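# Carry the tube rack through self-closing doors to desk

## Task

Move the tube rack from the counter, through the self-closing doors, and set it on the desk. It must finish upright with each tube seated all the way down in a hole, and both doors must be closed at the end. The rack and tubes must never contact the floor, and no robot may fall or be left leaning. One or both robots may do the work. At the end the robots must release the rack and back away from it.

## Robot and tools

Robots: two identical Hello Robot Stretch 3 units, r1 and r2. Each has a two-wheel differential base with a passive rear omni wheel, 0.33 m long and 0.34 m wide, a lift on a mast, and a telescoping arm that reaches out to the robot's RIGHT side. The base cannot strafe, so to move the gripper forward you drive the base. Turning in place pivots about the point midway between the drive wheels, 0.05 m behind the front edge. With the arm retracted and wrist folded, a turn sweeps a radius of 0.28 m. An unfolded, level wrist sticks out past that circle. Loose objects may occasionally get a brief push from outside.

Frames: the base frame has its origin on the floor between the drive wheels, with x forward, y left and z up. hand_pose is reported in this frame, at the point where closed fingertips meet. With all wrist joints at zero, that hand frame has x up, y back along the arm toward the mast, and z toward the robot's rear. Odometry is the base frame as it was when the scene began. Each robot reports only in its own frames, so you can judge where the robots are relative to each other only from images, lidar_m, wrist_depth_mm and head_depth_mm.

execute_actions: arguments are "actions", a list holding zero or one action, and "cameras", an optional list of camera names (r1_head_camera, r1_nav_camera, r1_wrist_camera, r2_head_camera, r2_nav_camera, r2_wrist_camera, or "all"). If cameras is omitted, null or ["all"], you get every camera. [] gives none. An empty actions list only reports state and images. An action is an object keyed "r1" and/or "r2", and each robot gets its own object with optional "base", "joints" and "contact_limits". Every motion in one action starts at the same moment.
- base: exactly one command, and it is an offset from where the base last measured itself. {"translate_m": d} drives straight d metres, with forward positive, range -1 to 1. {"rotate_rad": d} turns in place d radians, with left (counter-clockwise seen from above) positive, range -3.2 to 3.2.
- joints: absolute targets, given by name. lift_m is 0 to 1.1 m (arm height). arm_m is 0 to 0.52 m (extension). wrist_yaw_rad is -1.345 to 4.42 rad: 0 points along the arm, positive swings toward the front, and 3.0 folds the wrist over the base. wrist_pitch_rad is -1.57 to 0.451 rad, where 0 is level and negative tips the fingertips down. wrist_roll_rad is -2.911 to 2.911 rad, where 0 puts the fingers side by side and level. gripper_m is -0.089 to 0.179, and larger means wider. The real fingertip gap is about 0.007 less near closed and 0.025 less fully open, and it is 0 below 0.007. head_pan_rad is -3.953 to 1.73 rad: 0 faces forward, positive turns left, and -1.57 looks along the arm. head_tilt_rad is -1.53 to 0.419 rad, with negative looking down. The done tolerances are ±0.004 for lift, arm and gripper, ±0.02 for yaw, roll, pan and tilt, and ±0.05 for pitch.
- contact_limits: {"arm_m": n}, where n is the motor_effort percentage (1 to 100) at which the arm motion halts with contact_stop. Lower values are gentler, but too low stops the arm at once. The limit also caps the holding force until the next action. Values above the maximum are cut down to it.
An unknown key or an out-of-range value rejects the whole call, and nothing moves. A joint, base or robot you leave out of an action may still be pushing toward its previous target. If a result reports a stop, the remaining motion calls in that reply are skipped.

wait: {"seconds": 0 to 10}. Commands nothing new, then returns the same state and images.
zoom_image: {"camera": name, "region": [x0, y0, x1, y1]} in pixels of that camera's latest full image, with the top-left corner as origin and a region no larger than 504 by 504. Head images are 896x504, nav images 672x504 (fisheye), and wrist images 644x364.
finished_scene: {"scene": 1 or 2}. Ends the current scene for good and reports success. Call it only when the goal is met and stable. Replying without a tool call ends everything.

Results: base_status and joint_status report how each commanded motion ended: done, off_target (stopped short and may still be pushing), contact_stop, time_out or torque_fault. After the last three, the target is dropped. on_its_own covers anything not commanded in this call, and its "held at" is the target, not the actual position. motor_effort is a percentage that is positive toward higher joint values, with the peak in brackets. Readings are biased and noisy. Positive wheel effort pushes forward. lidar_m gives 12 distances in 30-degree sectors, starting straight ahead and going counter-clockwise (4th left, 7th behind, 10th right), in a plane 0.17 m high, covering 0.15 to 12 m, with "-" meaning nothing seen. It misses clear objects, tabletops and thin legs, and the robot's own body can hide sectors 5, 6, 9 and 10. wrist_depth_mm (45 to 1000 mm) and head_depth_mm (280 to 4000 mm, laid out sideways) are 7x7 grids of median depths, read from the top left. base_odometry counts wheel turns, including slip. turned_by_wheels and turned_by_imu give the turn since the last result, with left positive. base_tilt is in degrees, with forward and right leaning positive and a fixed offset of up to about 4 degrees. The pictures line gives the order of the images.

Speed: the base reaches 0.30 m/s and 1.9 rad/s only while stowed (lift_m under 0.30, arm_m under 0.03, wrist_yaw_rad over 2.54). Otherwise it is held to 0.10 m/s and 0.63 rad/s.

Gripper: to grasp, command a value below the object's width. To release, command at least 0.02 above the value where contact happened. Readings do not confirm that you are holding anything. Over-squeezing triggers a stall guard that lets heavy items slip, and sending a different value squeezes again.

Avoid these:
- Pressing two robots together: once bases touch, even millimetres more drive fails the run. Travel differs by up to 2.5 cm per metre between robots, which strains any shared load.
- Arm pushes against rigid things with the gripper above about 0.45 m, and repeat pushes after a contact_stop, both of which can tip the robot.
- Driving while gripping something fixed, and snagging furniture, especially when reversing. If you snag, undo the move in small steps. If it leans, free the gripper, and if it stays tipped, lower lift_m to about 0.2.
- Folding or unfolding the wrist unless lift_m is between 0.32 and 0.95, wrist_pitch_rad is -0.4 and roll is near 0. Once folded, the lift may go down to 0.25. With yaw below -0.4, keep pitch at -0.5 or lower.
- Long hard pushes on the wrist, which cut its servo for 10 s (torque_fault). A slack lift can sink under load, or rise when you close fingers on a surface.
- Drops, slams and falling items.
The simulation keeps running while you think, and robots hold their last command in the meantime.

Each tool is called after ">>>" as a command line: name --argument value for each argument, lists and objects as JSON in quotes; but a table of rows of numbers goes row by row, as --pt "numbers of a row", without its own name.

## Session

>>> execute_actions --actions '[]'

Scene clock: 0.00 s.
r1.base_odometry: x=+0.000 y=+0.000 heading=+0.000 (m, m, rad; r1's odometry frame)
r1.turned_by_wheels: +0.000 (rad since the last result)
r1.turned_by_imu: +0.000 (rad since the last result)
r1.base_tilt: forward=-1.3 right=-1.1 (deg)
r1.lidar_m: 0.71 0.71 0.83 0.81 0.82 0.95 1.67 2.43 2.82 1.79 1.42 0.82
r1.head_depth_mm: 755 753 749 750 746 745 739 / 736 732 728 727 724 723 719 / 713 710 708 707 703 701 699 / 693 692 689 685 683 682 681 / 675 672 670 669 667 662 662 / 656 655 652 650 649 647 643 / 640 638 637 634 632 631 627
r1.base_status: not commanded
r1.joint_positions: lift_m=+0.327 arm_m=+0.001 wrist_yaw_rad=+3.061 wrist_pitch_rad=-0.306 wrist_roll_rad=-0.006 gripper_m=+0.037 head_pan_rad=-0.015 head_tilt_rad=+0.005
r1.joint_status: not commanded
r1.motor_effort: left_wheel=+1 right_wheel=+0 lift_m=+30 arm_m=+0 wrist_yaw_rad=+0 wrist_pitch_rad=+5 wrist_roll_rad=+0 gripper_m=-1 head_pan_rad=+1 head_tilt_rad=+2 (%)
r1.hand_pose: x=-0.0022 y=+0.0907 z=+0.3655 quat_wxyz=(+0.136, +0.700, +0.080, +0.696) (m; r1's base frame)
r1.wrist_depth_mm: 650 657 745 774 853 839 646 / 679 713 799 835 908 838 653 / 706 755 845 892 - 877 666 / 759 801 896 941 - 879 672 / 751 779 - 802 817 809 673 / 618 626 - 649 689 668 644 / 524 537 - 543 529 560 561
r2.base_odometry: x=+0.000 y=+0.000 heading=+0.000 (m, m, rad; r2's odometry frame)
r2.turned_by_wheels: +0.000 (rad since the last result)
r2.turned_by_imu: +0.000 (rad since the last result)
r2.base_tilt: forward=-1.5 right=+2.6 (deg)
r2.lidar_m: 2.31 1.67 1.52 1.49 0.94 0.85 0.85 1.04 1.79 2.65 2.55 2.29
r2.head_depth_mm: 1759 2089 2100 2099 2088 2093 2087 / 1732 2226 2171 2186 2186 2174 2153 / 1737 2272 2293 2287 2278 2293 2202 / 1711 2362 2405 2407 2358 2391 2212 / 1696 2489 2510 2523 2529 2499 2222 / 1707 2465 2645 2651 2640 2662 2253 / 1693 2419 2793 2762 2774 2024 2023
r2.base_status: not commanded
r2.joint_positions: lift_m=+0.540 arm_m=+0.003 wrist_yaw_rad=+3.002 wrist_pitch_rad=-0.553 wrist_roll_rad=+0.008 gripper_m=+0.037 head_pan_rad=-0.006 head_tilt_rad=-0.005
r2.joint_status: not commanded
r2.motor_effort: left_wheel=+1 right_wheel=-1 lift_m=+33 arm_m=+0 wrist_yaw_rad=+1 wrist_pitch_rad=+8 wrist_roll_rad=+0 gripper_m=+0 head_pan_rad=+0 head_tilt_rad=+3 (%)
r2.hand_pose: x=+0.0074 y=+0.0558 z=+0.5234 quat_wxyz=(+0.241, +0.694, +0.144, +0.663) (m; r2's base frame)
r2.wrist_depth_mm: 836 - - - - - - / 864 - - - - - - / 873 - - - - - - / 913 - - - - - - / 814 841 - 849 881 832 858 / 736 730 - 745 738 745 736 / 640 628 651 668 649 644 644
pictures: r1_head_camera (sideways: a quarter turn clockwise sets it upright), r1_nav_camera (sideways: a quarter turn counterclockwise sets it upright), r1_wrist_camera, r2_head_camera (sideways: a quarter turn clockwise sets it upright), r2_nav_camera (sideways: a quarter turn counterclockwise sets it upright), r2_wrist_camera
Images, in order (width x height): r1_head_camera 896x504, r1_nav_camera 672x504, r1_wrist_camera 644x364, r2_head_camera 896x504, r2_nav_camera 672x504, r2_wrist_camera 644x364.

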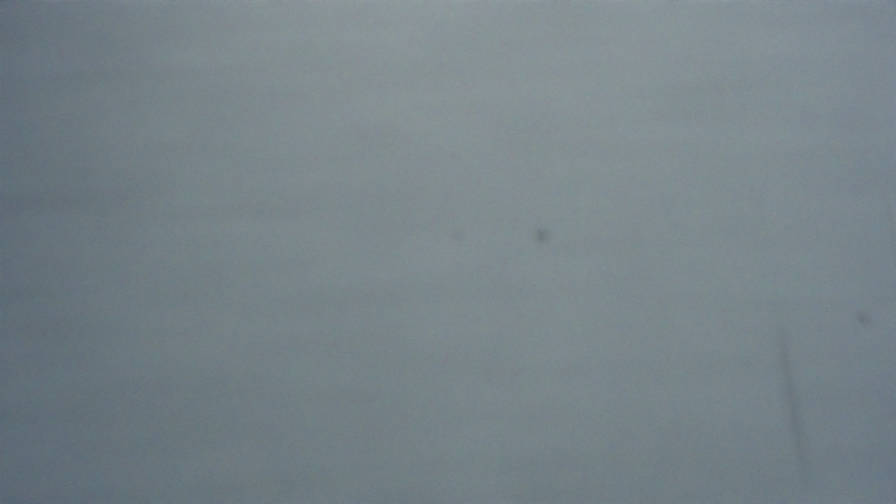

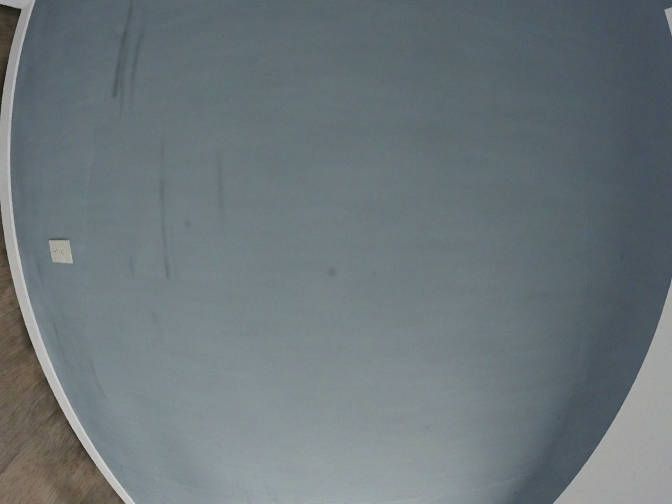

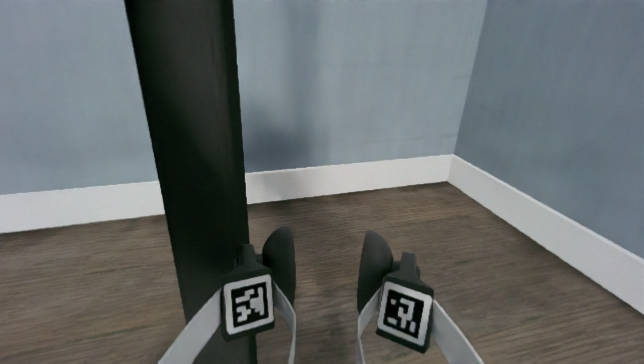

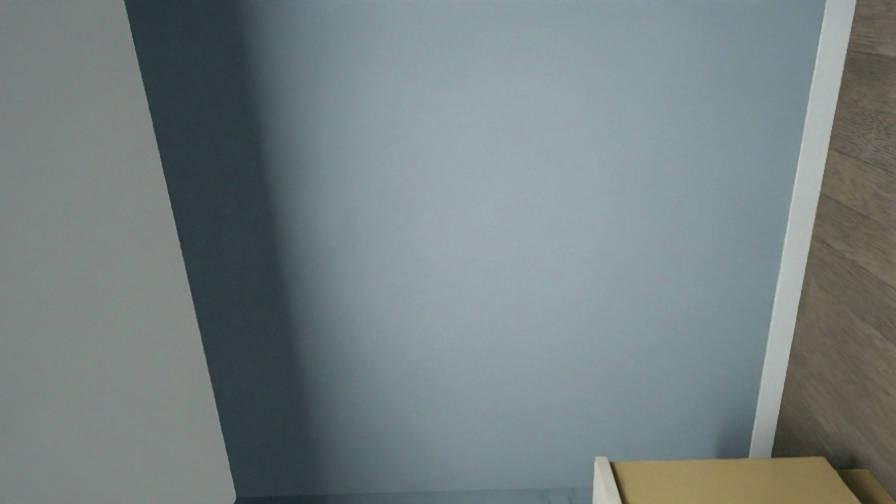

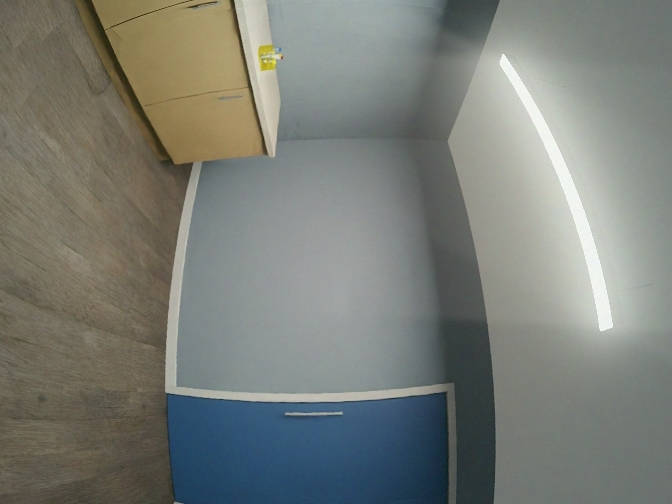

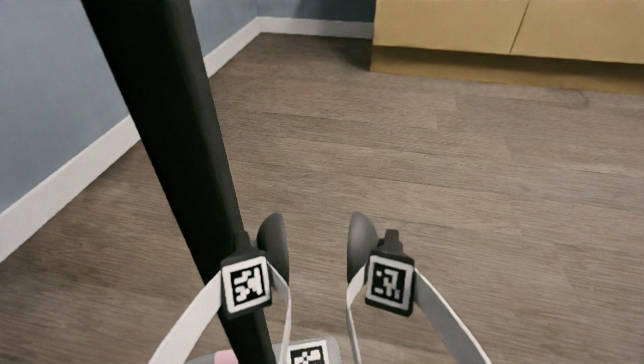

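>>> execute_actions --actions '[{"r1":{"joints":{"head_pan_rad":-2.2,"head_tilt_rad":-0.4}},"r2":{"joints":{"head_pan_rad":-0.9,"head_tilt_rad":-0.3}}}]' --cameras '["r1_head_camera","r1_nav_camera","r2_head_camera","r2_nav_camera"]'

Scene clock: 1.77 s.
r1.base_odometry: x=+0.000 y=+0.000 heading=+0.000 (m, m, rad; r1's odometry frame)
r1.turned_by_wheels: +0.000 (rad since the last result)
r1.turned_by_imu: +0.000 (rad since the last result)
r1.base_tilt: forward=-1.2 right=-1.1 (deg)
r1.lidar_m: 0.71 0.71 0.83 0.82 0.82 0.95 1.67 2.44 2.83 1.79 1.42 0.82
r1.head_depth_mm: 2167 2295 2440 2606 2225 1705 1368 / 2321 2475 2632 2775 2235 1710 1372 / 2503 2669 2858 3004 2257 1715 1381 / 2714 2901 3132 3222 2260 1727 1383 / 2929 3185 3493 3399 2281 1752 1409 / 3248 3536 3857 3469 2314 1745 1400 / 3564 3934 - 3441 2339 1753 1401
r1.base_status: not commanded
r1.joint_positions: lift_m=+0.327 arm_m=+0.001 wrist_yaw_rad=+3.061 wrist_pitch_rad=-0.306 wrist_roll_rad=-0.006 gripper_m=+0.037 head_pan_rad=-2.193 head_tilt_rad=-0.395
r1.joint_status: all done
r1.motor_effort: left_wheel=+0(1) right_wheel=+0(0) lift_m=+30(29) arm_m=+0(0) wrist_yaw_rad=+0(1) wrist_pitch_rad=+4(5) wrist_roll_rad=+0(0) gripper_m=+0(0) head_pan_rad=-2(36) head_tilt_rad=-3(29) (%)
r1.hand_pose: x=-0.0022 y=+0.0907 z=+0.3655 quat_wxyz=(+0.136, +0.700, +0.080, +0.696) (m; r1's base frame)
r1.wrist_depth_mm: 640 674 748 787 853 833 654 / 669 711 807 841 906 845 653 / 712 750 837 895 - 866 675 / 757 800 904 940 - 879 674 / 749 766 - 798 816 806 678 / 624 628 - 647 686 676 641 / 525 536 - 543 521 560 563
r2.base_odometry: x=+0.000 y=+0.000 heading=+0.000 (m, m, rad; r2's odometry frame)
r2.turned_by_wheels: +0.000 (rad since the last result)
r2.turned_by_imu: +0.000 (rad since the last result)
r2.base_tilt: forward=-1.5 right=+2.6 (deg)
r2.lidar_m: 2.31 1.68 1.52 1.50 0.94 0.85 0.85 1.03 1.79 2.65 2.55 2.29
r2.head_depth_mm: 2763 2899 3049 3237 2690 1918 1481 / 2586 2712 2853 3020 2703 1940 1496 / 2425 2532 2650 2790 2771 1970 1510 / 2275 2388 2459 2594 2652 1961 1508 / 2168 2248 2317 2466 2545 1995 1534 / 2040 2128 2205 2318 2413 1997 1532 / 1954 2035 2094 2193 2302 2037 1554
r2.base_status: not commanded
r2.joint_positions: lift_m=+0.540 arm_m=+0.003 wrist_yaw_rad=+3.002 wrist_pitch_rad=-0.553 wrist_roll_rad=+0.008 gripper_m=+0.037 head_pan_rad=-0.893 head_tilt_rad=-0.296
r2.joint_status: all done
r2.motor_effort: left_wheel=+0(1) right_wheel=-1(0) lift_m=+33(33) arm_m=+1(1) wrist_yaw_rad=+1(1) wrist_pitch_rad=+7(8) wrist_roll_rad=+0(0) gripper_m=+1(0) head_pan_rad=-3(34) head_tilt_rad=+0(17) (%)
r2.hand_pose: x=+0.0074 y=+0.0558 z=+0.5234 quat_wxyz=(+0.241, +0.694, +0.144, +0.663) (m; r2's base frame)
r2.wrist_depth_mm: 819 - - - - - - / 830 - - - - - - / 859 - - - - - - / 869 985 993 969 994 984 - / 827 830 - 850 883 846 837 / 722 730 - 739 732 735 725 / 637 652 636 668 640 650 640
pictures: r1_head_camera (sideways: a quarter turn clockwise sets it upright), r1_nav_camera (sideways: a quarter turn counterclockwise sets it upright), r2_head_camera (sideways: a quarter turn clockwise sets it upright), r2_nav_camera (sideways: a quarter turn counterclockwise sets it upright)
Images, in order (width x height): r1_head_camera 896x504, r1_nav_camera 672x504, r2_head_camera 896x504, r2_nav_camera 672x504.

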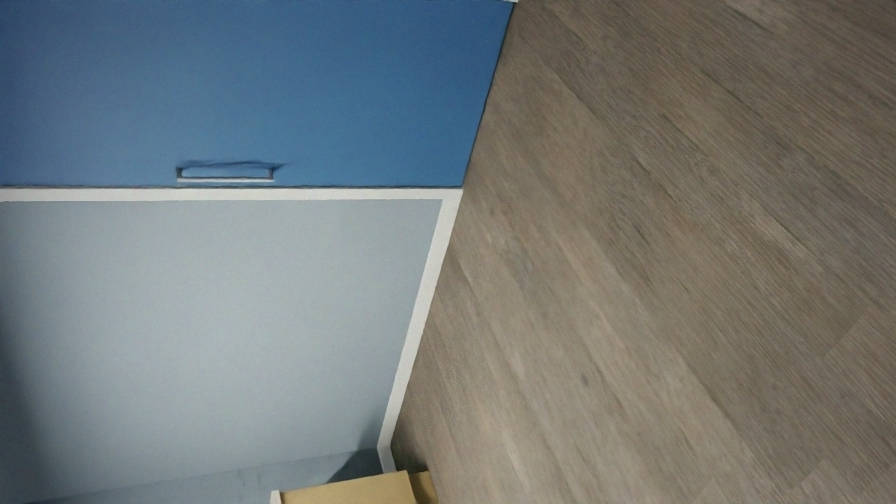

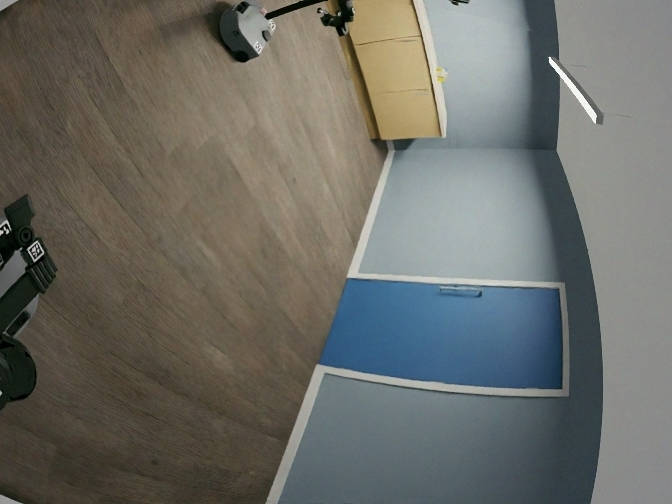

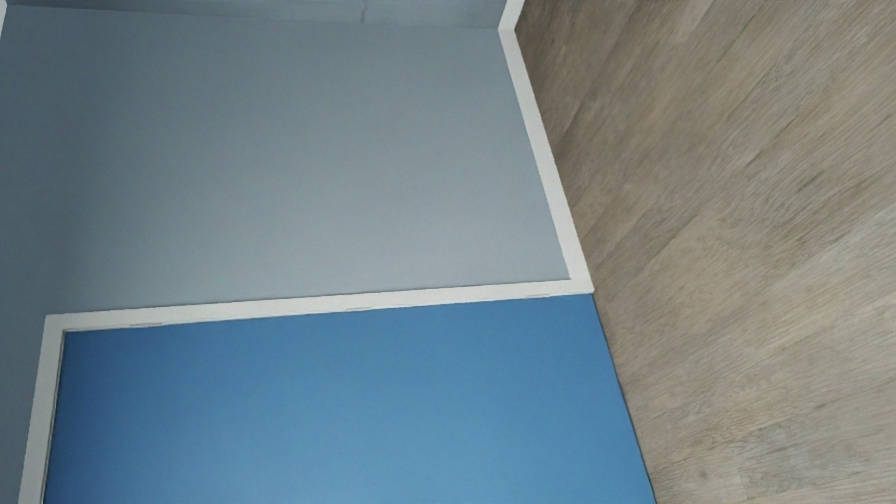

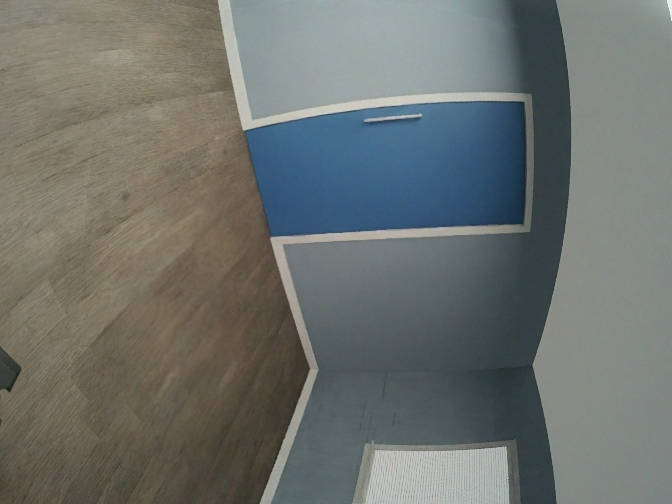

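>>> execute_actions --actions '[{"r1":{"joints":{"lift_m":0.27,"wrist_pitch_rad":-0.4,"head_pan_rad":0,"head_tilt_rad":-0.3}},"r2":{"joints":{"head_pan_rad":0.62,"head_tilt_rad":-0.25,"lift_m":0.27,"wrist_pitch_rad":-0.4}}}]' --cameras '["r2_head_camera","r2_nav_camera"]'

>>> execute_actions --actions '[{"r1":{"base":{"rotate_rad":-2.07}}}]' --cameras '["r1_nav_camera"]'

Scene clock: 7.90 s.
r1.base_odometry: x=+0.000 y=+0.000 heading=+0.000 (m, m, rad; r1's odometry frame)
r1.turned_by_wheels: +0.000 (rad since the last result)
r1.turned_by_imu: -0.002 (rad since the last result)
r1.base_tilt: forward=-1.1 right=-1.1 (deg)
r1.lidar_m: 0.71 0.71 0.83 0.82 0.81 0.95 1.66 2.43 2.83 1.79 1.42 0.82
r1.head_depth_mm: 652 692 734 785 837 903 977 / 634 673 713 759 811 868 939 / 619 655 693 734 786 840 905 / 604 637 673 713 758 812 873 / 589 621 655 695 738 786 843 / 576 606 639 674 715 760 815 / 563 591 622 657 695 739 788
r1.base_status: not commanded
r1.joint_positions: lift_m=+0.270 arm_m=+0.001 wrist_yaw_rad=+3.061 wrist_pitch_rad=-0.413 wrist_roll_rad=-0.006 gripper_m=+0.037 head_pan_rad=-0.007 head_tilt_rad=-0.310
r1.joint_status: all done
r1.motor_effort: left_wheel=+0(1) right_wheel=+1(1) lift_m=+20(22) arm_m=+0(0) wrist_yaw_rad=+0(0) wrist_pitch_rad=+4(4) wrist_roll_rad=+0(0) gripper_m=+0(1) head_pan_rad=+3(36) head_tilt_rad=+4(15) (%)
r1.hand_pose: x=-0.0031 y=+0.0787 z=+0.2842 quat_wxyz=(+0.173, +0.695, +0.118, +0.688) (m; r1's base frame)
r1.wrist_depth_mm: 649 677 759 785 866 849 647 / 693 734 806 863 930 858 664 / 738 779 843 910 953 881 673 / 710 708 731 748 745 764 674 / 570 574 - 596 608 613 619 / 482 504 - 523 527 507 517 / 434 - - - 415 441 441
r2.base_odometry: x=+0.000 y=+0.000 heading=+0.000 (m, m, rad; r2's odometry frame)
r2.turned_by_wheels: +0.000 (rad since the last result)
r2.turned_by_imu: +0.000 (rad since the last result)
r2.base_tilt: forward=-1.5 right=+2.7 (deg)
r2.lidar_m: 2.30 1.68 1.52 1.50 0.94 0.85 0.85 1.03 1.79 2.65 2.55 2.29
r2.head_depth_mm: 2423 2512 2657 2731 2703 2007 1530 / 2565 2649 2759 2094 2153 2017 1549 / 2380 2457 2563 1956 1965 2022 1558 / 2227 2293 2375 1828 1831 1899 1575 / 2069 2175 2248 1772 1700 1810 1587 / 1980 2021 2105 1832 1599 1676 1593 / 1856 1918 1976 1892 1498 1548 1592
r2.base_status: not commanded
r2.joint_positions: lift_m=+0.271 arm_m=+0.003 wrist_yaw_rad=+3.002 wrist_pitch_rad=-0.421 wrist_roll_rad=+0.008 gripper_m=+0.037 head_pan_rad=+0.613 head_tilt_rad=-0.260
r2.joint_status: all done
r2.motor_effort: left_wheel=+0(0) right_wheel=+0(1) lift_m=+18(26) arm_m=+0(1) wrist_yaw_rad=+0(0) wrist_pitch_rad=+12(12) wrist_roll_rad=+1(0) gripper_m=+1(0) head_pan_rad=+2(33) head_tilt_rad=+4(9) (%)
r2.hand_pose: x=+0.0099 y=+0.0742 z=+0.2825 quat_wxyz=(+0.196, +0.702, +0.099, +0.677) (m; r2's base frame)
r2.wrist_depth_mm: 794 - - - - - - / 841 - - - - - - / 856 933 985 954 971 954 933 / 709 708 721 729 713 727 725 / 582 590 - 589 606 586 580 / 473 510 - - 506 487 495 / - - - - 416 420 416
pictures: r2_head_camera (sideways: a quarter turn clockwise sets it upright), r2_nav_camera (sideways: a quarter turn counterclockwise sets it upright)
Images, in order (width x height): r2_head_camera 896x504, r2_nav_camera 672x504.

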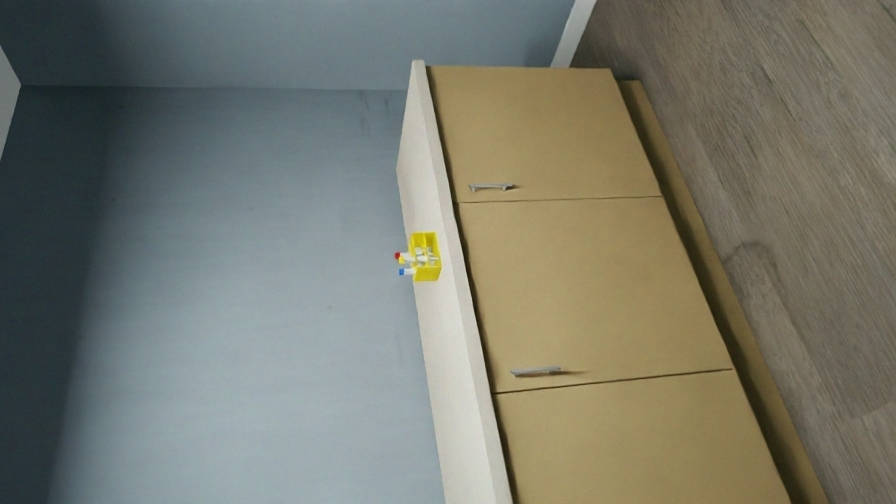

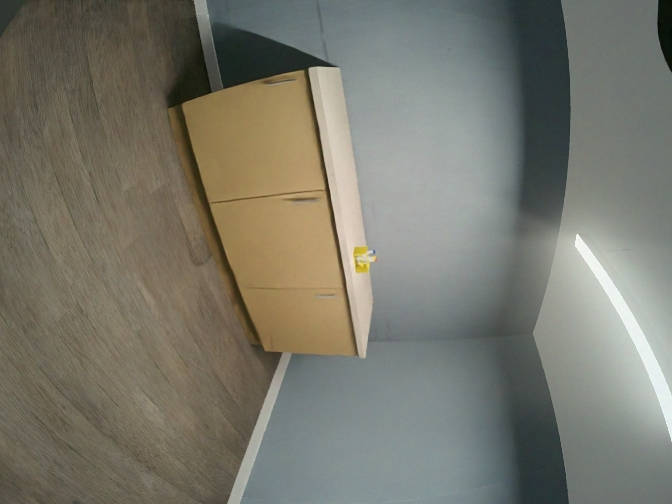

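Scene clock: 10.37 s.
r1.base_odometry: x=+0.000 y=+0.000 heading=-2.070 (m, m, rad; r1's odometry frame)
r1.turned_by_wheels: -2.070 (rad since the last result)
r1.turned_by_imu: -2.067 (rad since the last result)
r1.base_tilt: forward=-1.2 right=-1.2 (deg)
r1.lidar_m: 2.91 1.79 1.32 0.80 0.71 0.71 0.85 0.82 0.82 0.98 1.81 2.44
r1.head_depth_mm: 2348 2445 2592 2691 2557 1883 1473 / 2564 2678 2850 2982 2584 1887 1480 / 2820 2980 3136 3338 2611 1891 1492 / 3097 3287 3503 3657 2617 1905 1497 / 3458 3758 - - 2632 1914 1503 / 3810 - - 3696 2656 1924 1503 / 3588 3760 3772 3463 2710 1949 1514
r1.base_status: done
r1.joint_positions: lift_m=+0.270 arm_m=+0.001 wrist_yaw_rad=+3.061 wrist_pitch_rad=-0.413 wrist_roll_rad=-0.006 gripper_m=+0.037 head_pan_rad=-0.007 head_tilt_rad=-0.309
r1.joint_status: not commanded
r1.motor_effort: left_wheel=+2(8) right_wheel=-1(5) lift_m=+21(20) arm_m=+0(0) wrist_yaw_rad=+1(0) wrist_pitch_rad=+4(4) wrist_roll_rad=+0(0) gripper_m=+0(1) head_pan_rad=+3(3) head_tilt_rad=+4(5) (%)
r1.hand_pose: x=-0.0031 y=+0.0787 z=+0.2842 quat_wxyz=(+0.173, +0.695, +0.118, +0.688) (m; r1's base frame)
r1.wrist_depth_mm: 533 588 781 915 - - - / 563 626 832 - - - - / 594 673 894 966 - - - / 610 672 736 738 757 764 775 / 574 580 - 594 609 612 620 / 482 505 - 518 527 513 516 / 433 - - - 416 442 440
r2.base_odometry: x=+0.000 y=+0.000 heading=+0.000 (m, m, rad; r2's odometry frame)
r2.turned_by_wheels: +0.000 (rad since the last result)
r2.turned_by_imu: +0.000 (rad since the last result)
r2.base_tilt: forward=-1.5 right=+2.6 (deg)
r2.lidar_m: 2.31 1.67 1.52 1.50 0.95 0.85 0.85 1.04 1.77 2.65 2.55 2.29
r2.head_depth_mm: 2451 2528 2668 2711 2759 2007 1536 / 2573 2677 2790 2120 2158 2044 1561 / 2384 2490 2586 1944 1992 2006 1567 / 2248 2318 2399 1805 1850 1888 1570 / 2084 2179 2235 1785 1709 1804 1574 / 1964 2024 2080 1821 1597 1657 1589 / 1869 1915 1982 1898 1496 1549 1598
r2.base_status: not commanded
r2.joint_positions: lift_m=+0.271 arm_m=+0.003 wrist_yaw_rad=+3.002 wrist_pitch_rad=-0.421 wrist_roll_rad=+0.008 gripper_m=+0.037 head_pan_rad=+0.613 head_tilt_rad=-0.260
r2.joint_status: not commanded
r2.motor_effort: left_wheel=+0(0) right_wheel=+0(1) lift_m=+18(18) arm_m=+1(1) wrist_yaw_rad=+0(0) wrist_pitch_rad=+12(12) wrist_roll_rad=+1(0) gripper_m=+0(1) head_pan_rad=+3(2) head_tilt_rad=+4(4) (%)
r2.hand_pose: x=+0.0099 y=+0.0742 z=+0.2825 quat_wxyz=(+0.196, +0.702, +0.099, +0.677) (m; r2's base frame)
r2.wrist_depth_mm: 836 - - - - - - / 835 - - - - - - / 855 946 972 981 964 968 933 / 733 727 736 707 724 717 736 / 590 592 - 577 612 569 583 / 482 501 - - 508 482 476 / - - - - 417 420 419
pictures: r1_nav_camera (sideways: a quarter turn counterclockwise sets it upright)
Images, in order (width x height): r1_nav_camera 672x504.

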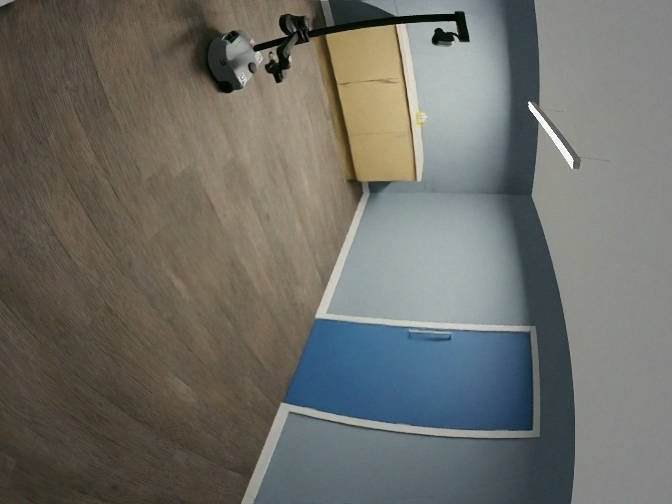

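>>> execute_actions --actions '[{"r1":{"base":{"translate_m":1.0}},"r2":{"base":{"rotate_rad":0.375},"joints":{"head_pan_rad":0.3,"head_tilt_rad":-0.3}}}]' --cameras '[]'

>>> execute_actions --actions '[{"r1":{"base":{"translate_m":1.0}},"r2":{"base":{"translate_m":1.0},"joints":{"head_pan_rad":0.45,"head_tilt_rad":-0.4}}}]' --cameras '["r2_head_camera"]'

>>> execute_actions --actions '[{"r1":{"base":{"rotate_rad":0.742},"joints":{"head_pan_rad":-1.5,"head_tilt_rad":-0.3}},"r2":{"base":{"translate_m":0.36}}}]' --cameras '["r1_head_camera","r1_nav_camera"]'

Scene clock: 15.83 s.
r1.base_odometry: x=-0.479 y=-0.878 heading=-2.070 (m, m, rad; r1's odometry frame)
r1.turned_by_wheels: +0.000 (rad since the last result)
r1.turned_by_imu: +0.006 (rad since the last result)
r1.base_tilt: forward=-1.3 right=-1.0 (deg)
r1.lidar_m: 2.12 2.59 1.17 1.55 1.38 1.38 1.65 1.56 1.57 1.87 1.75 1.77
r1.head_depth_mm: 1714 1791 1872 1969 2081 1873 1476 / 1864 1957 2067 2190 2287 1888 1483 / 2058 2159 2277 2432 2471 1892 1486 / 2294 2436 2611 2746 2637 1916 1498 / 2567 2731 2977 3214 2650 1912 1501 / 2935 3141 3313 3515 2693 1930 1510 / 2902 3041 3090 2643 2656 1939 1517
r1.base_status: done
r1.joint_positions: lift_m=+0.270 arm_m=+0.001 wrist_yaw_rad=+3.061 wrist_pitch_rad=-0.413 wrist_roll_rad=-0.006 gripper_m=+0.037 head_pan_rad=-0.007 head_tilt_rad=-0.309
r1.joint_status: not commanded
r1.motor_effort: left_wheel=+2(8) right_wheel=-1(4) lift_m=+21(21) arm_m=+0(0) wrist_yaw_rad=+0(0) wrist_pitch_rad=+4(4) wrist_roll_rad=+0(1) gripper_m=+0(1) head_pan_rad=+3(3) head_tilt_rad=+5(5) (%)
r1.hand_pose: x=-0.0031 y=+0.0786 z=+0.2841 quat_wxyz=(+0.173, +0.695, +0.118, +0.688) (m; r1's base frame)
r1.wrist_depth_mm: - - - - - - - / - - - - - - - / 905 931 954 - - - - / 702 716 732 741 755 776 773 / 577 576 - 598 609 610 623 / 483 500 - 515 523 514 517 / 437 - - - 416 441 443
r2.base_odometry: x=+0.000 y=+0.000 heading=+0.375 (m, m, rad; r2's odometry frame)
r2.turned_by_wheels: +0.375 (rad since the last result)
r2.turned_by_imu: +0.379 (rad since the last result)
r2.base_tilt: forward=-1.5 right=+2.7 (deg)
r2.lidar_m: 1.81 1.53 1.53 1.03 0.85 0.85 0.95 1.53 1.08 1.16 2.31 2.29
r2.head_depth_mm: 2496 2646 2744 2100 2309 1916 1492 / 2397 2490 2628 1972 2081 1930 1493 / 2228 2340 2444 1855 1904 1947 1516 / 2090 2194 2321 1729 1801 1873 1514 / 2024 2092 2175 1664 1692 1775 1526 / 1901 1966 2036 1573 1584 1680 1536 / 1816 1866 1947 1609 1504 1577 1555
r2.base_status: done
r2.joint_positions: lift_m=+0.271 arm_m=+0.003 wrist_yaw_rad=+3.002 wrist_pitch_rad=-0.421 wrist_roll_rad=+0.008 gripper_m=+0.037 head_pan_rad=+0.307 head_tilt_rad=-0.297
r2.joint_status: all done
r2.motor_effort: left_wheel=-3(8) right_wheel=+1(4) lift_m=+18(18) arm_m=+1(0) wrist_yaw_rad=-1(0) wrist_pitch_rad=+12(12) wrist_roll_rad=+0(0) gripper_m=+1(0) head_pan_rad=-3(21) head_tilt_rad=-1(3) (%)
r2.hand_pose: x=+0.0099 y=+0.0742 z=+0.2826 quat_wxyz=(+0.196, +0.702, +0.099, +0.677) (m; r2's base frame)
r2.wrist_depth_mm: 670 - - - - - - / 683 - - - - - - / 722 815 930 951 929 968 975 / 700 710 710 717 720 724 728 / 582 590 - 575 619 583 584 / 490 506 - - 508 492 491 / - - - - 414 419 413
pictures: none
No camera images: the call's "cameras" was empty. Leave "cameras" out to get every camera's image.

Scene clock: 20.83 s.
r1.base_odometry: x=-0.957 y=-1.756 heading=-2.070 (m, m, rad; r1's odometry frame)
r1.turned_by_wheels: +0.000 (rad since the last result)
r1.turned_by_imu: +0.006 (rad since the last result)
r1.base_tilt: forward=-1.4 right=-1.1 (deg)
r1.lidar_m: 1.34 1.82 1.04 2.28 2.04 2.04 2.46 2.31 2.00 1.24 1.11 1.12
r1.head_depth_mm: 1074 1122 1177 1235 1298 1378 1411 / 1176 1230 1297 1370 1447 1540 1486 / 1296 1368 1437 1529 1630 1718 1490 / 1438 1529 1628 1734 1875 1868 1495 / 1620 1732 1867 2015 2197 1906 1510 / 1867 2013 2183 2382 2512 1933 1516 / 2161 2301 2407 2531 2563 1939 1524
r1.base_status: done
r1.joint_positions: lift_m=+0.270 arm_m=+0.001 wrist_yaw_rad=+3.061 wrist_pitch_rad=-0.413 wrist_roll_rad=-0.006 gripper_m=+0.037 head_pan_rad=-0.007 head_tilt_rad=-0.309
r1.joint_status: not commanded
r1.motor_effort: left_wheel=+1(8) right_wheel=+0(5) lift_m=+21(21) arm_m=+0(0) wrist_yaw_rad=+0(0) wrist_pitch_rad=+4(4) wrist_roll_rad=+0(1) gripper_m=+1(1) head_pan_rad=+3(3) head_tilt_rad=+4(4) (%)
r1.hand_pose: x=-0.0031 y=+0.0786 z=+0.2841 quat_wxyz=(+0.173, +0.695, +0.118, +0.688) (m; r1's base frame)
r1.wrist_depth_mm: - - - - - - - / - - - - 923 - - / 908 929 945 - 906 942 - / 695 717 726 745 749 772 779 / 581 581 - 593 605 622 629 / 481 503 - 514 525 511 517 / 436 - - - 416 440 449
r2.base_odometry: x=+0.931 y=+0.366 heading=+0.375 (m, m, rad; r2's odometry frame)
r2.turned_by_wheels: +0.000 (rad since the last result)
r2.turned_by_imu: +0.002 (rad since the last result)
r2.base_tilt: forward=-1.5 right=+2.6 (deg)
r2.lidar_m: 1.01 0.85 0.85 0.96 1.60 1.59 1.79 2.89 0.97 1.86 1.55 1.54
r2.head_depth_mm: 1493 1607 1714 1098 1146 1257 1360 / 1428 1536 1633 1064 1080 1187 1297 / 1375 1466 1553 1080 1025 1121 1267 / 1318 1400 1500 1018 978 1056 1164 / 1269 1343 1431 975 928 1003 1099 / 1220 1308 1368 1130 891 959 1039 / 1179 1243 1322 1151 856 916 990
r2.base_status: done
r2.joint_positions: lift_m=+0.271 arm_m=+0.003 wrist_yaw_rad=+3.002 wrist_pitch_rad=-0.420 wrist_roll_rad=+0.008 gripper_m=+0.037 head_pan_rad=+0.443 head_tilt_rad=-0.396
r2.joint_status: all done
r2.motor_effort: left_wheel=-2(7) right_wheel=+1(7) lift_m=+18(18) arm_m=+1(1) wrist_yaw_rad=+1(1) wrist_pitch_rad=+11(12) wrist_roll_rad=+0(0) gripper_m=+1(1) head_pan_rad=+2(13) head_tilt_rad=-1(8) (%)
r2.hand_pose: x=+0.0099 y=+0.0743 z=+0.2827 quat_wxyz=(+0.196, +0.702, +0.098, +0.677) (m; r2's base frame)
r2.wrist_depth_mm: - - - 988 826 709 630 / - - - - 935 779 687 / 938 915 949 991 945 878 757 / 727 724 729 727 744 742 722 / 592 579 - 578 610 592 588 / 489 505 - - 503 485 482 / - - - - 416 414 419
pictures: r2_head_camera (sideways: a quarter turn clockwise sets it upright)
Images, in order (width x height): r2_head_camera 896x504.

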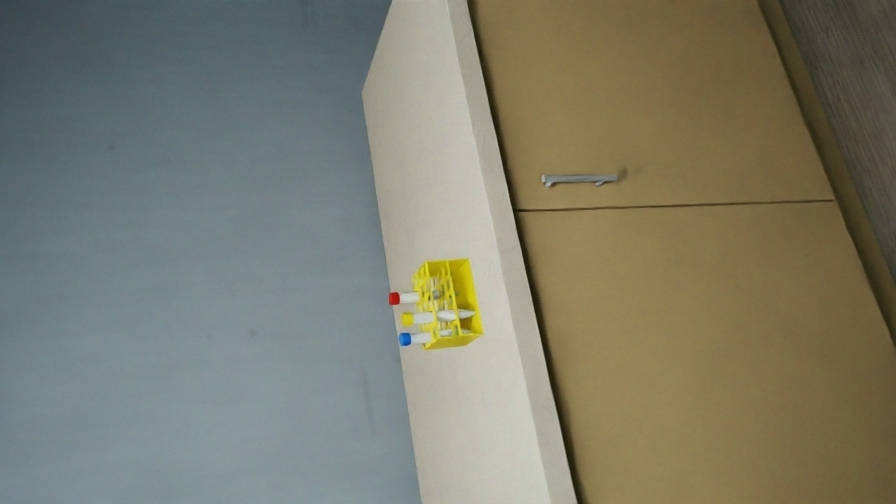

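Scene clock: 23.70 s.
r1.base_odometry: x=-0.957 y=-1.756 heading=-1.328 (m, m, rad; r1's odometry frame)
r1.turned_by_wheels: +0.742 (rad since the last result)
r1.turned_by_imu: +0.741 (rad since the last result)
r1.base_tilt: forward=-1.3 right=-1.0 (deg)
r1.lidar_m: 1.20 1.92 2.10 2.04 2.13 2.37 2.31 1.55 1.15 1.11 1.16 1.60
r1.head_depth_mm: 914 965 1020 1077 1150 1227 1318 / 924 976 1029 1093 1168 1246 1340 / 936 989 1044 1107 1179 1268 1358 / 946 994 1043 1119 1194 1281 1369 / 949 1000 1063 1128 1211 1297 1381 / 963 1021 1080 1150 1232 1321 1406 / 976 1030 1094 1165 1249 1345 1428
r1.base_status: done
r1.joint_positions: lift_m=+0.270 arm_m=+0.001 wrist_yaw_rad=+3.061 wrist_pitch_rad=-0.413 wrist_roll_rad=-0.006 gripper_m=+0.037 head_pan_rad=-1.493 head_tilt_rad=-0.309
r1.joint_status: all done
r1.motor_effort: left_wheel=-1(4) right_wheel=+1(7) lift_m=+20(21) arm_m=+0(1) wrist_yaw_rad=+0(0) wrist_pitch_rad=+4(4) wrist_roll_rad=+0(1) gripper_m=-1(0) head_pan_rad=-3(36) head_tilt_rad=+4(3) (%)
r1.hand_pose: x=-0.0031 y=+0.0786 z=+0.2841 quat_wxyz=(+0.173, +0.695, +0.118, +0.688) (m; r1's base frame)
r1.wrist_depth_mm: - - - - - - - / - - - - - - - / 915 938 973 - - - - / 709 716 736 740 754 767 788 / 568 574 - 599 615 618 619 / 484 504 - 514 522 513 518 / 436 - - - 417 441 446
r2.base_odometry: x=+1.266 y=+0.498 heading=+0.375 (m, m, rad; r2's odometry frame)
r2.turned_by_wheels: +0.000 (rad since the last result)
r2.turned_by_imu: +0.001 (rad since the last result)
r2.base_tilt: forward=-1.5 right=+2.6 (deg)
r2.lidar_m: 0.72 0.61 0.61 0.69 1.13 1.87 2.09 3.38 1.20 1.54 1.28 1.27
r2.head_depth_mm: 1253 1341 1446 1049 803 881 981 / 1193 1278 1374 1062 770 827 913 / 1142 1216 1308 1073 738 783 856 / 1099 1163 1252 1098 711 742 810 / 1059 1126 1195 1117 721 701 764 / 1022 1078 1147 1133 723 668 726 / 986 1037 1102 1125 695 638 690
r2.base_status: done
r2.joint_positions: lift_m=+0.271 arm_m=+0.003 wrist_yaw_rad=+3.002 wrist_pitch_rad=-0.420 wrist_roll_rad=+0.008 gripper_m=+0.037 head_pan_rad=+0.443 head_tilt_rad=-0.396
r2.joint_status: not commanded
r2.motor_effort: left_wheel=-1(8) right_wheel=+1(7) lift_m=+18(18) arm_m=+1(1) wrist_yaw_rad=-1(0) wrist_pitch_rad=+11(11) wrist_roll_rad=+0(0) gripper_m=+1(0) head_pan_rad=+2(2) head_tilt_rad=-1(1) (%)
r2.hand_pose: x=+0.0099 y=+0.0743 z=+0.2827 quat_wxyz=(+0.196, +0.702, +0.098, +0.677) (m; r2's base frame)
r2.wrist_depth_mm: - - 851 685 595 531 469 / - - 981 771 645 570 482 / 967 937 997 912 758 628 528 / 748 721 720 714 722 661 601 / 583 581 - 584 605 570 582 / 484 509 - - 500 488 489 / - - - - 415 414 416
pictures: r1_head_camera (sideways: a quarter turn clockwise sets it upright), r1_nav_camera (sideways: a quarter turn counterclockwise sets it upright)
Images, in order (width x height): r1_head_camera 896x504, r1_nav_camera 672x504.

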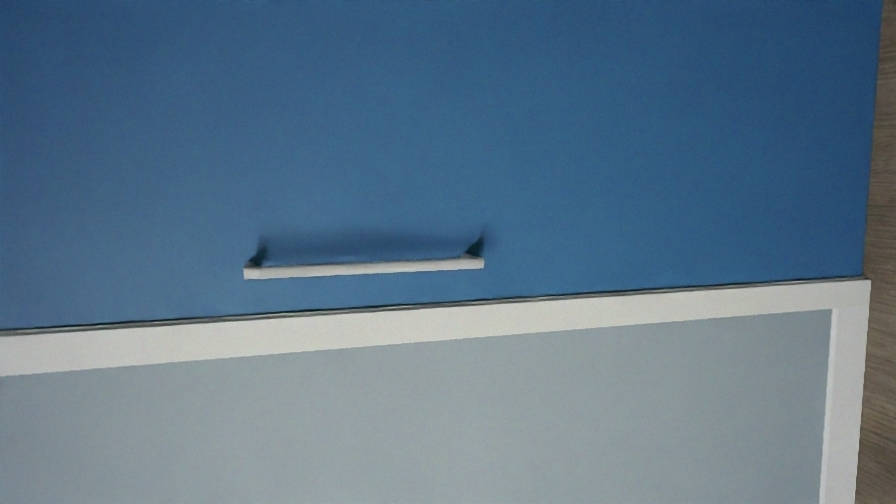

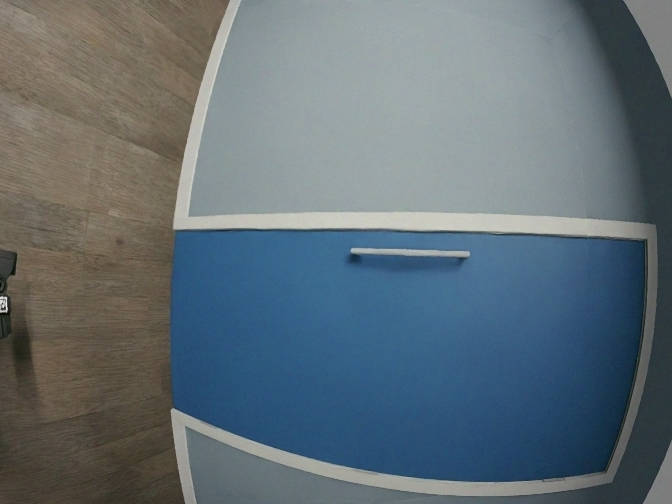

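>>> execute_actions --actions '[{"r1":{"base":{"rotate_rad":-0.98}},"r2":{"base":{"rotate_rad":2.38},"joints":{"head_pan_rad":-1.57,"head_tilt_rad":-0.5}}}]' --cameras '[]'

>>> execute_actions --actions '[{"r1":{"base":{"translate_m":0.19}},"r2":{"joints":{"lift_m":0.9}}}]' --cameras '["r2_head_camera"]'

>>> execute_actions --actions '[{"r1":{"base":{"rotate_rad":0.94},"joints":{"lift_m":0.85}}}]' --cameras '[]'

Scene clock: 27.10 s.
r1.base_odometry: x=-0.957 y=-1.756 heading=-2.308 (m, m, rad; r1's odometry frame)
r1.turned_by_wheels: -0.980 (rad since the last result)
r1.turned_by_imu: -0.980 (rad since the last result)
r1.base_tilt: forward=-1.4 right=-1.0 (deg)
r1.lidar_m: 1.19 1.75 1.07 1.98 2.07 2.03 2.18 2.35 2.30 1.45 1.13 1.11
r1.head_depth_mm: 2066 2175 2287 2401 2463 1872 1476 / 1908 2021 2134 2286 2361 1888 1482 / 1652 1742 1833 1966 2089 1887 1487 / 1455 1528 1622 1695 1782 1811 1497 / 1312 1365 1435 1498 1567 1642 1510 / 1189 1231 1282 1335 1395 1454 1470 / 1078 1119 1168 1215 1264 1307 1369
r1.base_status: done
r1.joint_positions: lift_m=+0.270 arm_m=+0.001 wrist_yaw_rad=+3.061 wrist_pitch_rad=-0.413 wrist_roll_rad=-0.006 gripper_m=+0.037 head_pan_rad=-1.493 head_tilt_rad=-0.309
r1.joint_status: not commanded
r1.motor_effort: left_wheel=+2(7) right_wheel=-1(4) lift_m=+20(21) arm_m=+0(0) wrist_yaw_rad=+0(0) wrist_pitch_rad=+4(4) wrist_roll_rad=+0(0) gripper_m=+0(0) head_pan_rad=-3(2) head_tilt_rad=+5(5) (%)
r1.hand_pose: x=-0.0031 y=+0.0786 z=+0.2841 quat_wxyz=(+0.173, +0.695, +0.118, +0.688) (m; r1's base frame)
r1.wrist_depth_mm: - - - - - - - / - - - - - 949 - / 934 940 957 - - 941 - / 707 713 735 747 756 764 771 / 576 573 - 595 608 619 626 / 482 502 - 517 522 511 518 / 434 - - - 417 441 445
r2.base_odometry: x=+1.266 y=+0.498 heading=+2.755 (m, m, rad; r2's odometry frame)
r2.turned_by_wheels: +2.380 (rad since the last result)
r2.turned_by_imu: +2.406 (rad since the last result)
r2.base_tilt: forward=-1.5 right=+2.7 (deg)
r2.lidar_m: 1.87 1.92 2.54 1.13 1.89 1.34 1.28 0.88 0.63 0.61 0.63 0.84
r2.head_depth_mm: 1009 1099 1170 830 693 779 889 / 1005 1095 1173 839 695 785 897 / 1013 1096 1177 801 696 783 898 / 1005 1092 1175 744 701 783 901 / 1005 1094 1177 876 707 786 900 / 1006 1091 1171 890 709 787 902 / 999 1091 1189 904 712 788 901
r2.base_status: done
r2.joint_positions: lift_m=+0.271 arm_m=+0.003 wrist_yaw_rad=+3.002 wrist_pitch_rad=-0.420 wrist_roll_rad=+0.008 gripper_m=+0.037 head_pan_rad=-1.563 head_tilt_rad=-0.494
r2.joint_status: all done
r2.motor_effort: left_wheel=-3(9) right_wheel=+1(7) lift_m=+18(18) arm_m=+0(0) wrist_yaw_rad=+0(0) wrist_pitch_rad=+11(11) wrist_roll_rad=+0(0) gripper_m=+1(1) head_pan_rad=-3(33) head_tilt_rad=+0(9) (%)
r2.hand_pose: x=+0.0099 y=+0.0743 z=+0.2827 quat_wxyz=(+0.196, +0.702, +0.098, +0.677) (m; r2's base frame)
r2.wrist_depth_mm: - - - - - - - / - - - - - - - / 974 928 982 - 957 966 973 / 721 708 721 718 738 716 728 / 575 586 - 578 621 585 583 / 483 497 - - 511 486 486 / - - - - 426 418 415
pictures: none
No camera images: the call's "cameras" was empty. Leave "cameras" out to get every camera's image.

Scene clock: 33.67 s.
r1.base_odometry: x=-1.085 y=-1.897 heading=-2.308 (m, m, rad; r1's odometry frame)
r1.turned_by_wheels: +0.000 (rad since the last result)
r1.turned_by_imu: +0.000 (rad since the last result)
r1.base_tilt: forward=-1.3 right=-1.1 (deg)
r1.lidar_m: 1.02 1.51 0.99 1.85 2.23 2.19 2.34 2.46 2.41 1.24 0.97 0.95
r1.head_depth_mm: 1909 2038 2207 2415 2442 1876 1478 / 1618 1725 1841 1980 2129 1898 1487 / 1413 1485 1573 1677 1773 1819 1493 / 1247 1310 1383 1456 1532 1626 1497 / 1125 1170 1229 1264 1334 1405 1440 / 1016 1062 1103 1150 1199 1253 1313 / 933 967 1000 1037 1083 1123 1171
r1.base_status: done
r1.joint_positions: lift_m=+0.270 arm_m=+0.001 wrist_yaw_rad=+3.061 wrist_pitch_rad=-0.413 wrist_roll_rad=-0.006 gripper_m=+0.037 head_pan_rad=-1.493 head_tilt_rad=-0.309
r1.joint_status: not commanded
r1.motor_effort: left_wheel=+2(7) right_wheel=-1(5) lift_m=+21(21) arm_m=+0(0) wrist_yaw_rad=+0(0) wrist_pitch_rad=+4(4) wrist_roll_rad=+1(0) gripper_m=-1(1) head_pan_rad=-3(2) head_tilt_rad=+5(4) (%)
r1.hand_pose: x=-0.0031 y=+0.0786 z=+0.2841 quat_wxyz=(+0.173, +0.695, +0.118, +0.688) (m; r1's base frame)
r1.wrist_depth_mm: - - - - - - - / - - - - - - - / 913 917 955 - 938 967 - / 708 720 731 745 765 764 779 / 568 582 - 605 615 603 629 / 482 504 - 510 525 516 520 / 435 - - - 416 437 445
r2.base_odometry: x=+1.266 y=+0.498 heading=+2.755 (m, m, rad; r2's odometry frame)
r2.turned_by_wheels: +0.000 (rad since the last result)
r2.turned_by_imu: +0.000 (rad since the last result)
r2.base_tilt: forward=-1.5 right=+2.7 (deg)
r2.lidar_m: 1.87 1.92 2.55 1.04 1.13 1.34 1.28 0.88 0.64 0.61 0.63 0.85
r2.head_depth_mm: 1016 1094 1161 827 693 783 - / 1014 1096 1177 840 692 783 871 / 1009 1091 1181 803 697 784 860 / 1008 1089 1175 743 700 788 864 / 1010 1087 1177 875 711 786 884 / 1004 1086 1175 890 709 788 902 / 1003 1088 1187 906 711 789 899
r2.base_status: not commanded
r2.joint_positions: lift_m=+0.899 arm_m=+0.003 wrist_yaw_rad=+3.002 wrist_pitch_rad=-0.420 wrist_roll_rad=+0.008 gripper_m=+0.037 head_pan_rad=-1.563 head_tilt_rad=-0.494
r2.joint_status: all done
r2.motor_effort: left_wheel=-3(2) right_wheel=+1(1) lift_m=+46(47) arm_m=+1(0) wrist_yaw_rad=+0(0) wrist_pitch_rad=+11(11) wrist_roll_rad=+0(0) gripper_m=+0(1) head_pan_rad=-3(3) head_tilt_rad=+0(1) (%)
r2.hand_pose: x=+0.0099 y=+0.0743 z=+0.9116 quat_wxyz=(+0.196, +0.702, +0.098, +0.677) (m; r2's base frame)
r2.wrist_depth_mm: - - - - - - - / - - - - - - - / - - - - - - - / - - - - - - - / - - - - - - - / - - - - - - - / - - - - - - -
pictures: r2_head_camera (sideways: a quarter turn clockwise sets it upright)
Images, in order (width x height): r2_head_camera 896x504.

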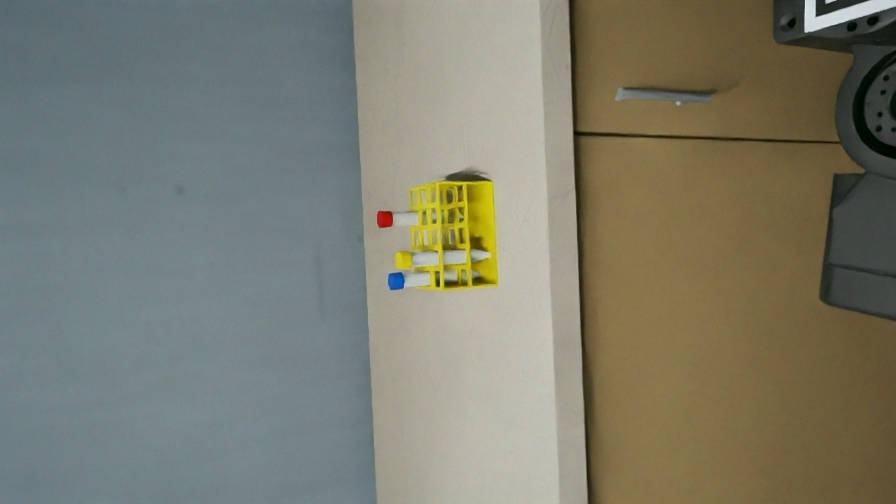

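Scene clock: 39.77 s.
r1.base_odometry: x=-1.085 y=-1.897 heading=-1.368 (m, m, rad; r1's odometry frame)
r1.turned_by_wheels: +0.940 (rad since the last result)
r1.turned_by_imu: +0.939 (rad since the last result)
r1.base_tilt: forward=-1.2 right=-1.1 (deg)
r1.lidar_m: 1.01 0.99 2.29 2.19 2.26 2.51 2.42 1.38 1.00 0.95 0.98 1.33
r1.head_depth_mm: 790 830 879 932 992 1063 1144 / 793 835 885 939 1001 1075 1156 / 799 844 893 950 1014 1079 1160 / 804 846 895 947 1017 1091 1173 / 807 847 899 959 1024 1102 1189 / 817 862 914 972 1039 1114 1200 / 824 870 924 979 1048 1125 1215
r1.base_status: done
r1.joint_positions: lift_m=+0.850 arm_m=+0.001 wrist_yaw_rad=+3.061 wrist_pitch_rad=-0.414 wrist_roll_rad=-0.006 gripper_m=+0.037 head_pan_rad=-1.493 head_tilt_rad=-0.309
r1.joint_status: all done
r1.motor_effort: left_wheel=-1(4) right_wheel=+2(6) lift_m=+38(39) arm_m=+0(0) wrist_yaw_rad=+0(0) wrist_pitch_rad=+4(5) wrist_roll_rad=+0(0) gripper_m=+1(0) head_pan_rad=-2(2) head_tilt_rad=+4(5) (%)
r1.hand_pose: x=-0.0031 y=+0.0786 z=+0.8633 quat_wxyz=(+0.173, +0.695, +0.118, +0.688) (m; r1's base frame)
r1.wrist_depth_mm: - - - - - - - / - - - - - - - / - - - - - - - / - - - - - - - / - - - - - - - / - - - - - - - / - - - - - - -
r2.base_odometry: x=+1.266 y=+0.498 heading=+2.755 (m, m, rad; r2's odometry frame)
r2.turned_by_wheels: +0.000 (rad since the last result)
r2.turned_by_imu: +0.000 (rad since the last result)
r2.base_tilt: forward=-1.5 right=+2.6 (deg)
r2.lidar_m: 1.87 1.92 2.54 1.18 1.12 1.34 1.27 0.88 0.64 0.61 0.62 0.84
r2.head_depth_mm: 1008 1093 1173 829 691 781 - / 1011 1091 1175 841 693 779 874 / 1005 1089 1181 799 696 783 862 / 1006 1090 1178 740 699 783 864 / 1007 1100 1168 875 707 787 881 / 1007 1089 1170 887 710 784 902 / 1002 1085 1186 903 709 787 902
r2.base_status: not commanded
r2.joint_positions: lift_m=+0.899 arm_m=+0.003 wrist_yaw_rad=+3.002 wrist_pitch_rad=-0.420 wrist_roll_rad=+0.008 gripper_m=+0.037 head_pan_rad=-1.563 head_tilt_rad=-0.494
r2.joint_status: not commanded
r2.motor_effort: left_wheel=-2(3) right_wheel=+1(1) lift_m=+46(45) arm_m=+1(0) wrist_yaw_rad=+0(1) wrist_pitch_rad=+11(11) wrist_roll_rad=+0(0) gripper_m=+0(1) head_pan_rad=-3(3) head_tilt_rad=-1(1) (%)
r2.hand_pose: x=+0.0099 y=+0.0743 z=+0.9116 quat_wxyz=(+0.196, +0.702, +0.098, +0.677) (m; r2's base frame)
r2.wrist_depth_mm: - - - - - - - / - - - - - - - / - - - - - - - / - - - - - - - / - - - - - - - / - - - - - - - / - - - - - - -
pictures: none
No camera images: the call's "cameras" was empty. Leave "cameras" out to get every camera's image.


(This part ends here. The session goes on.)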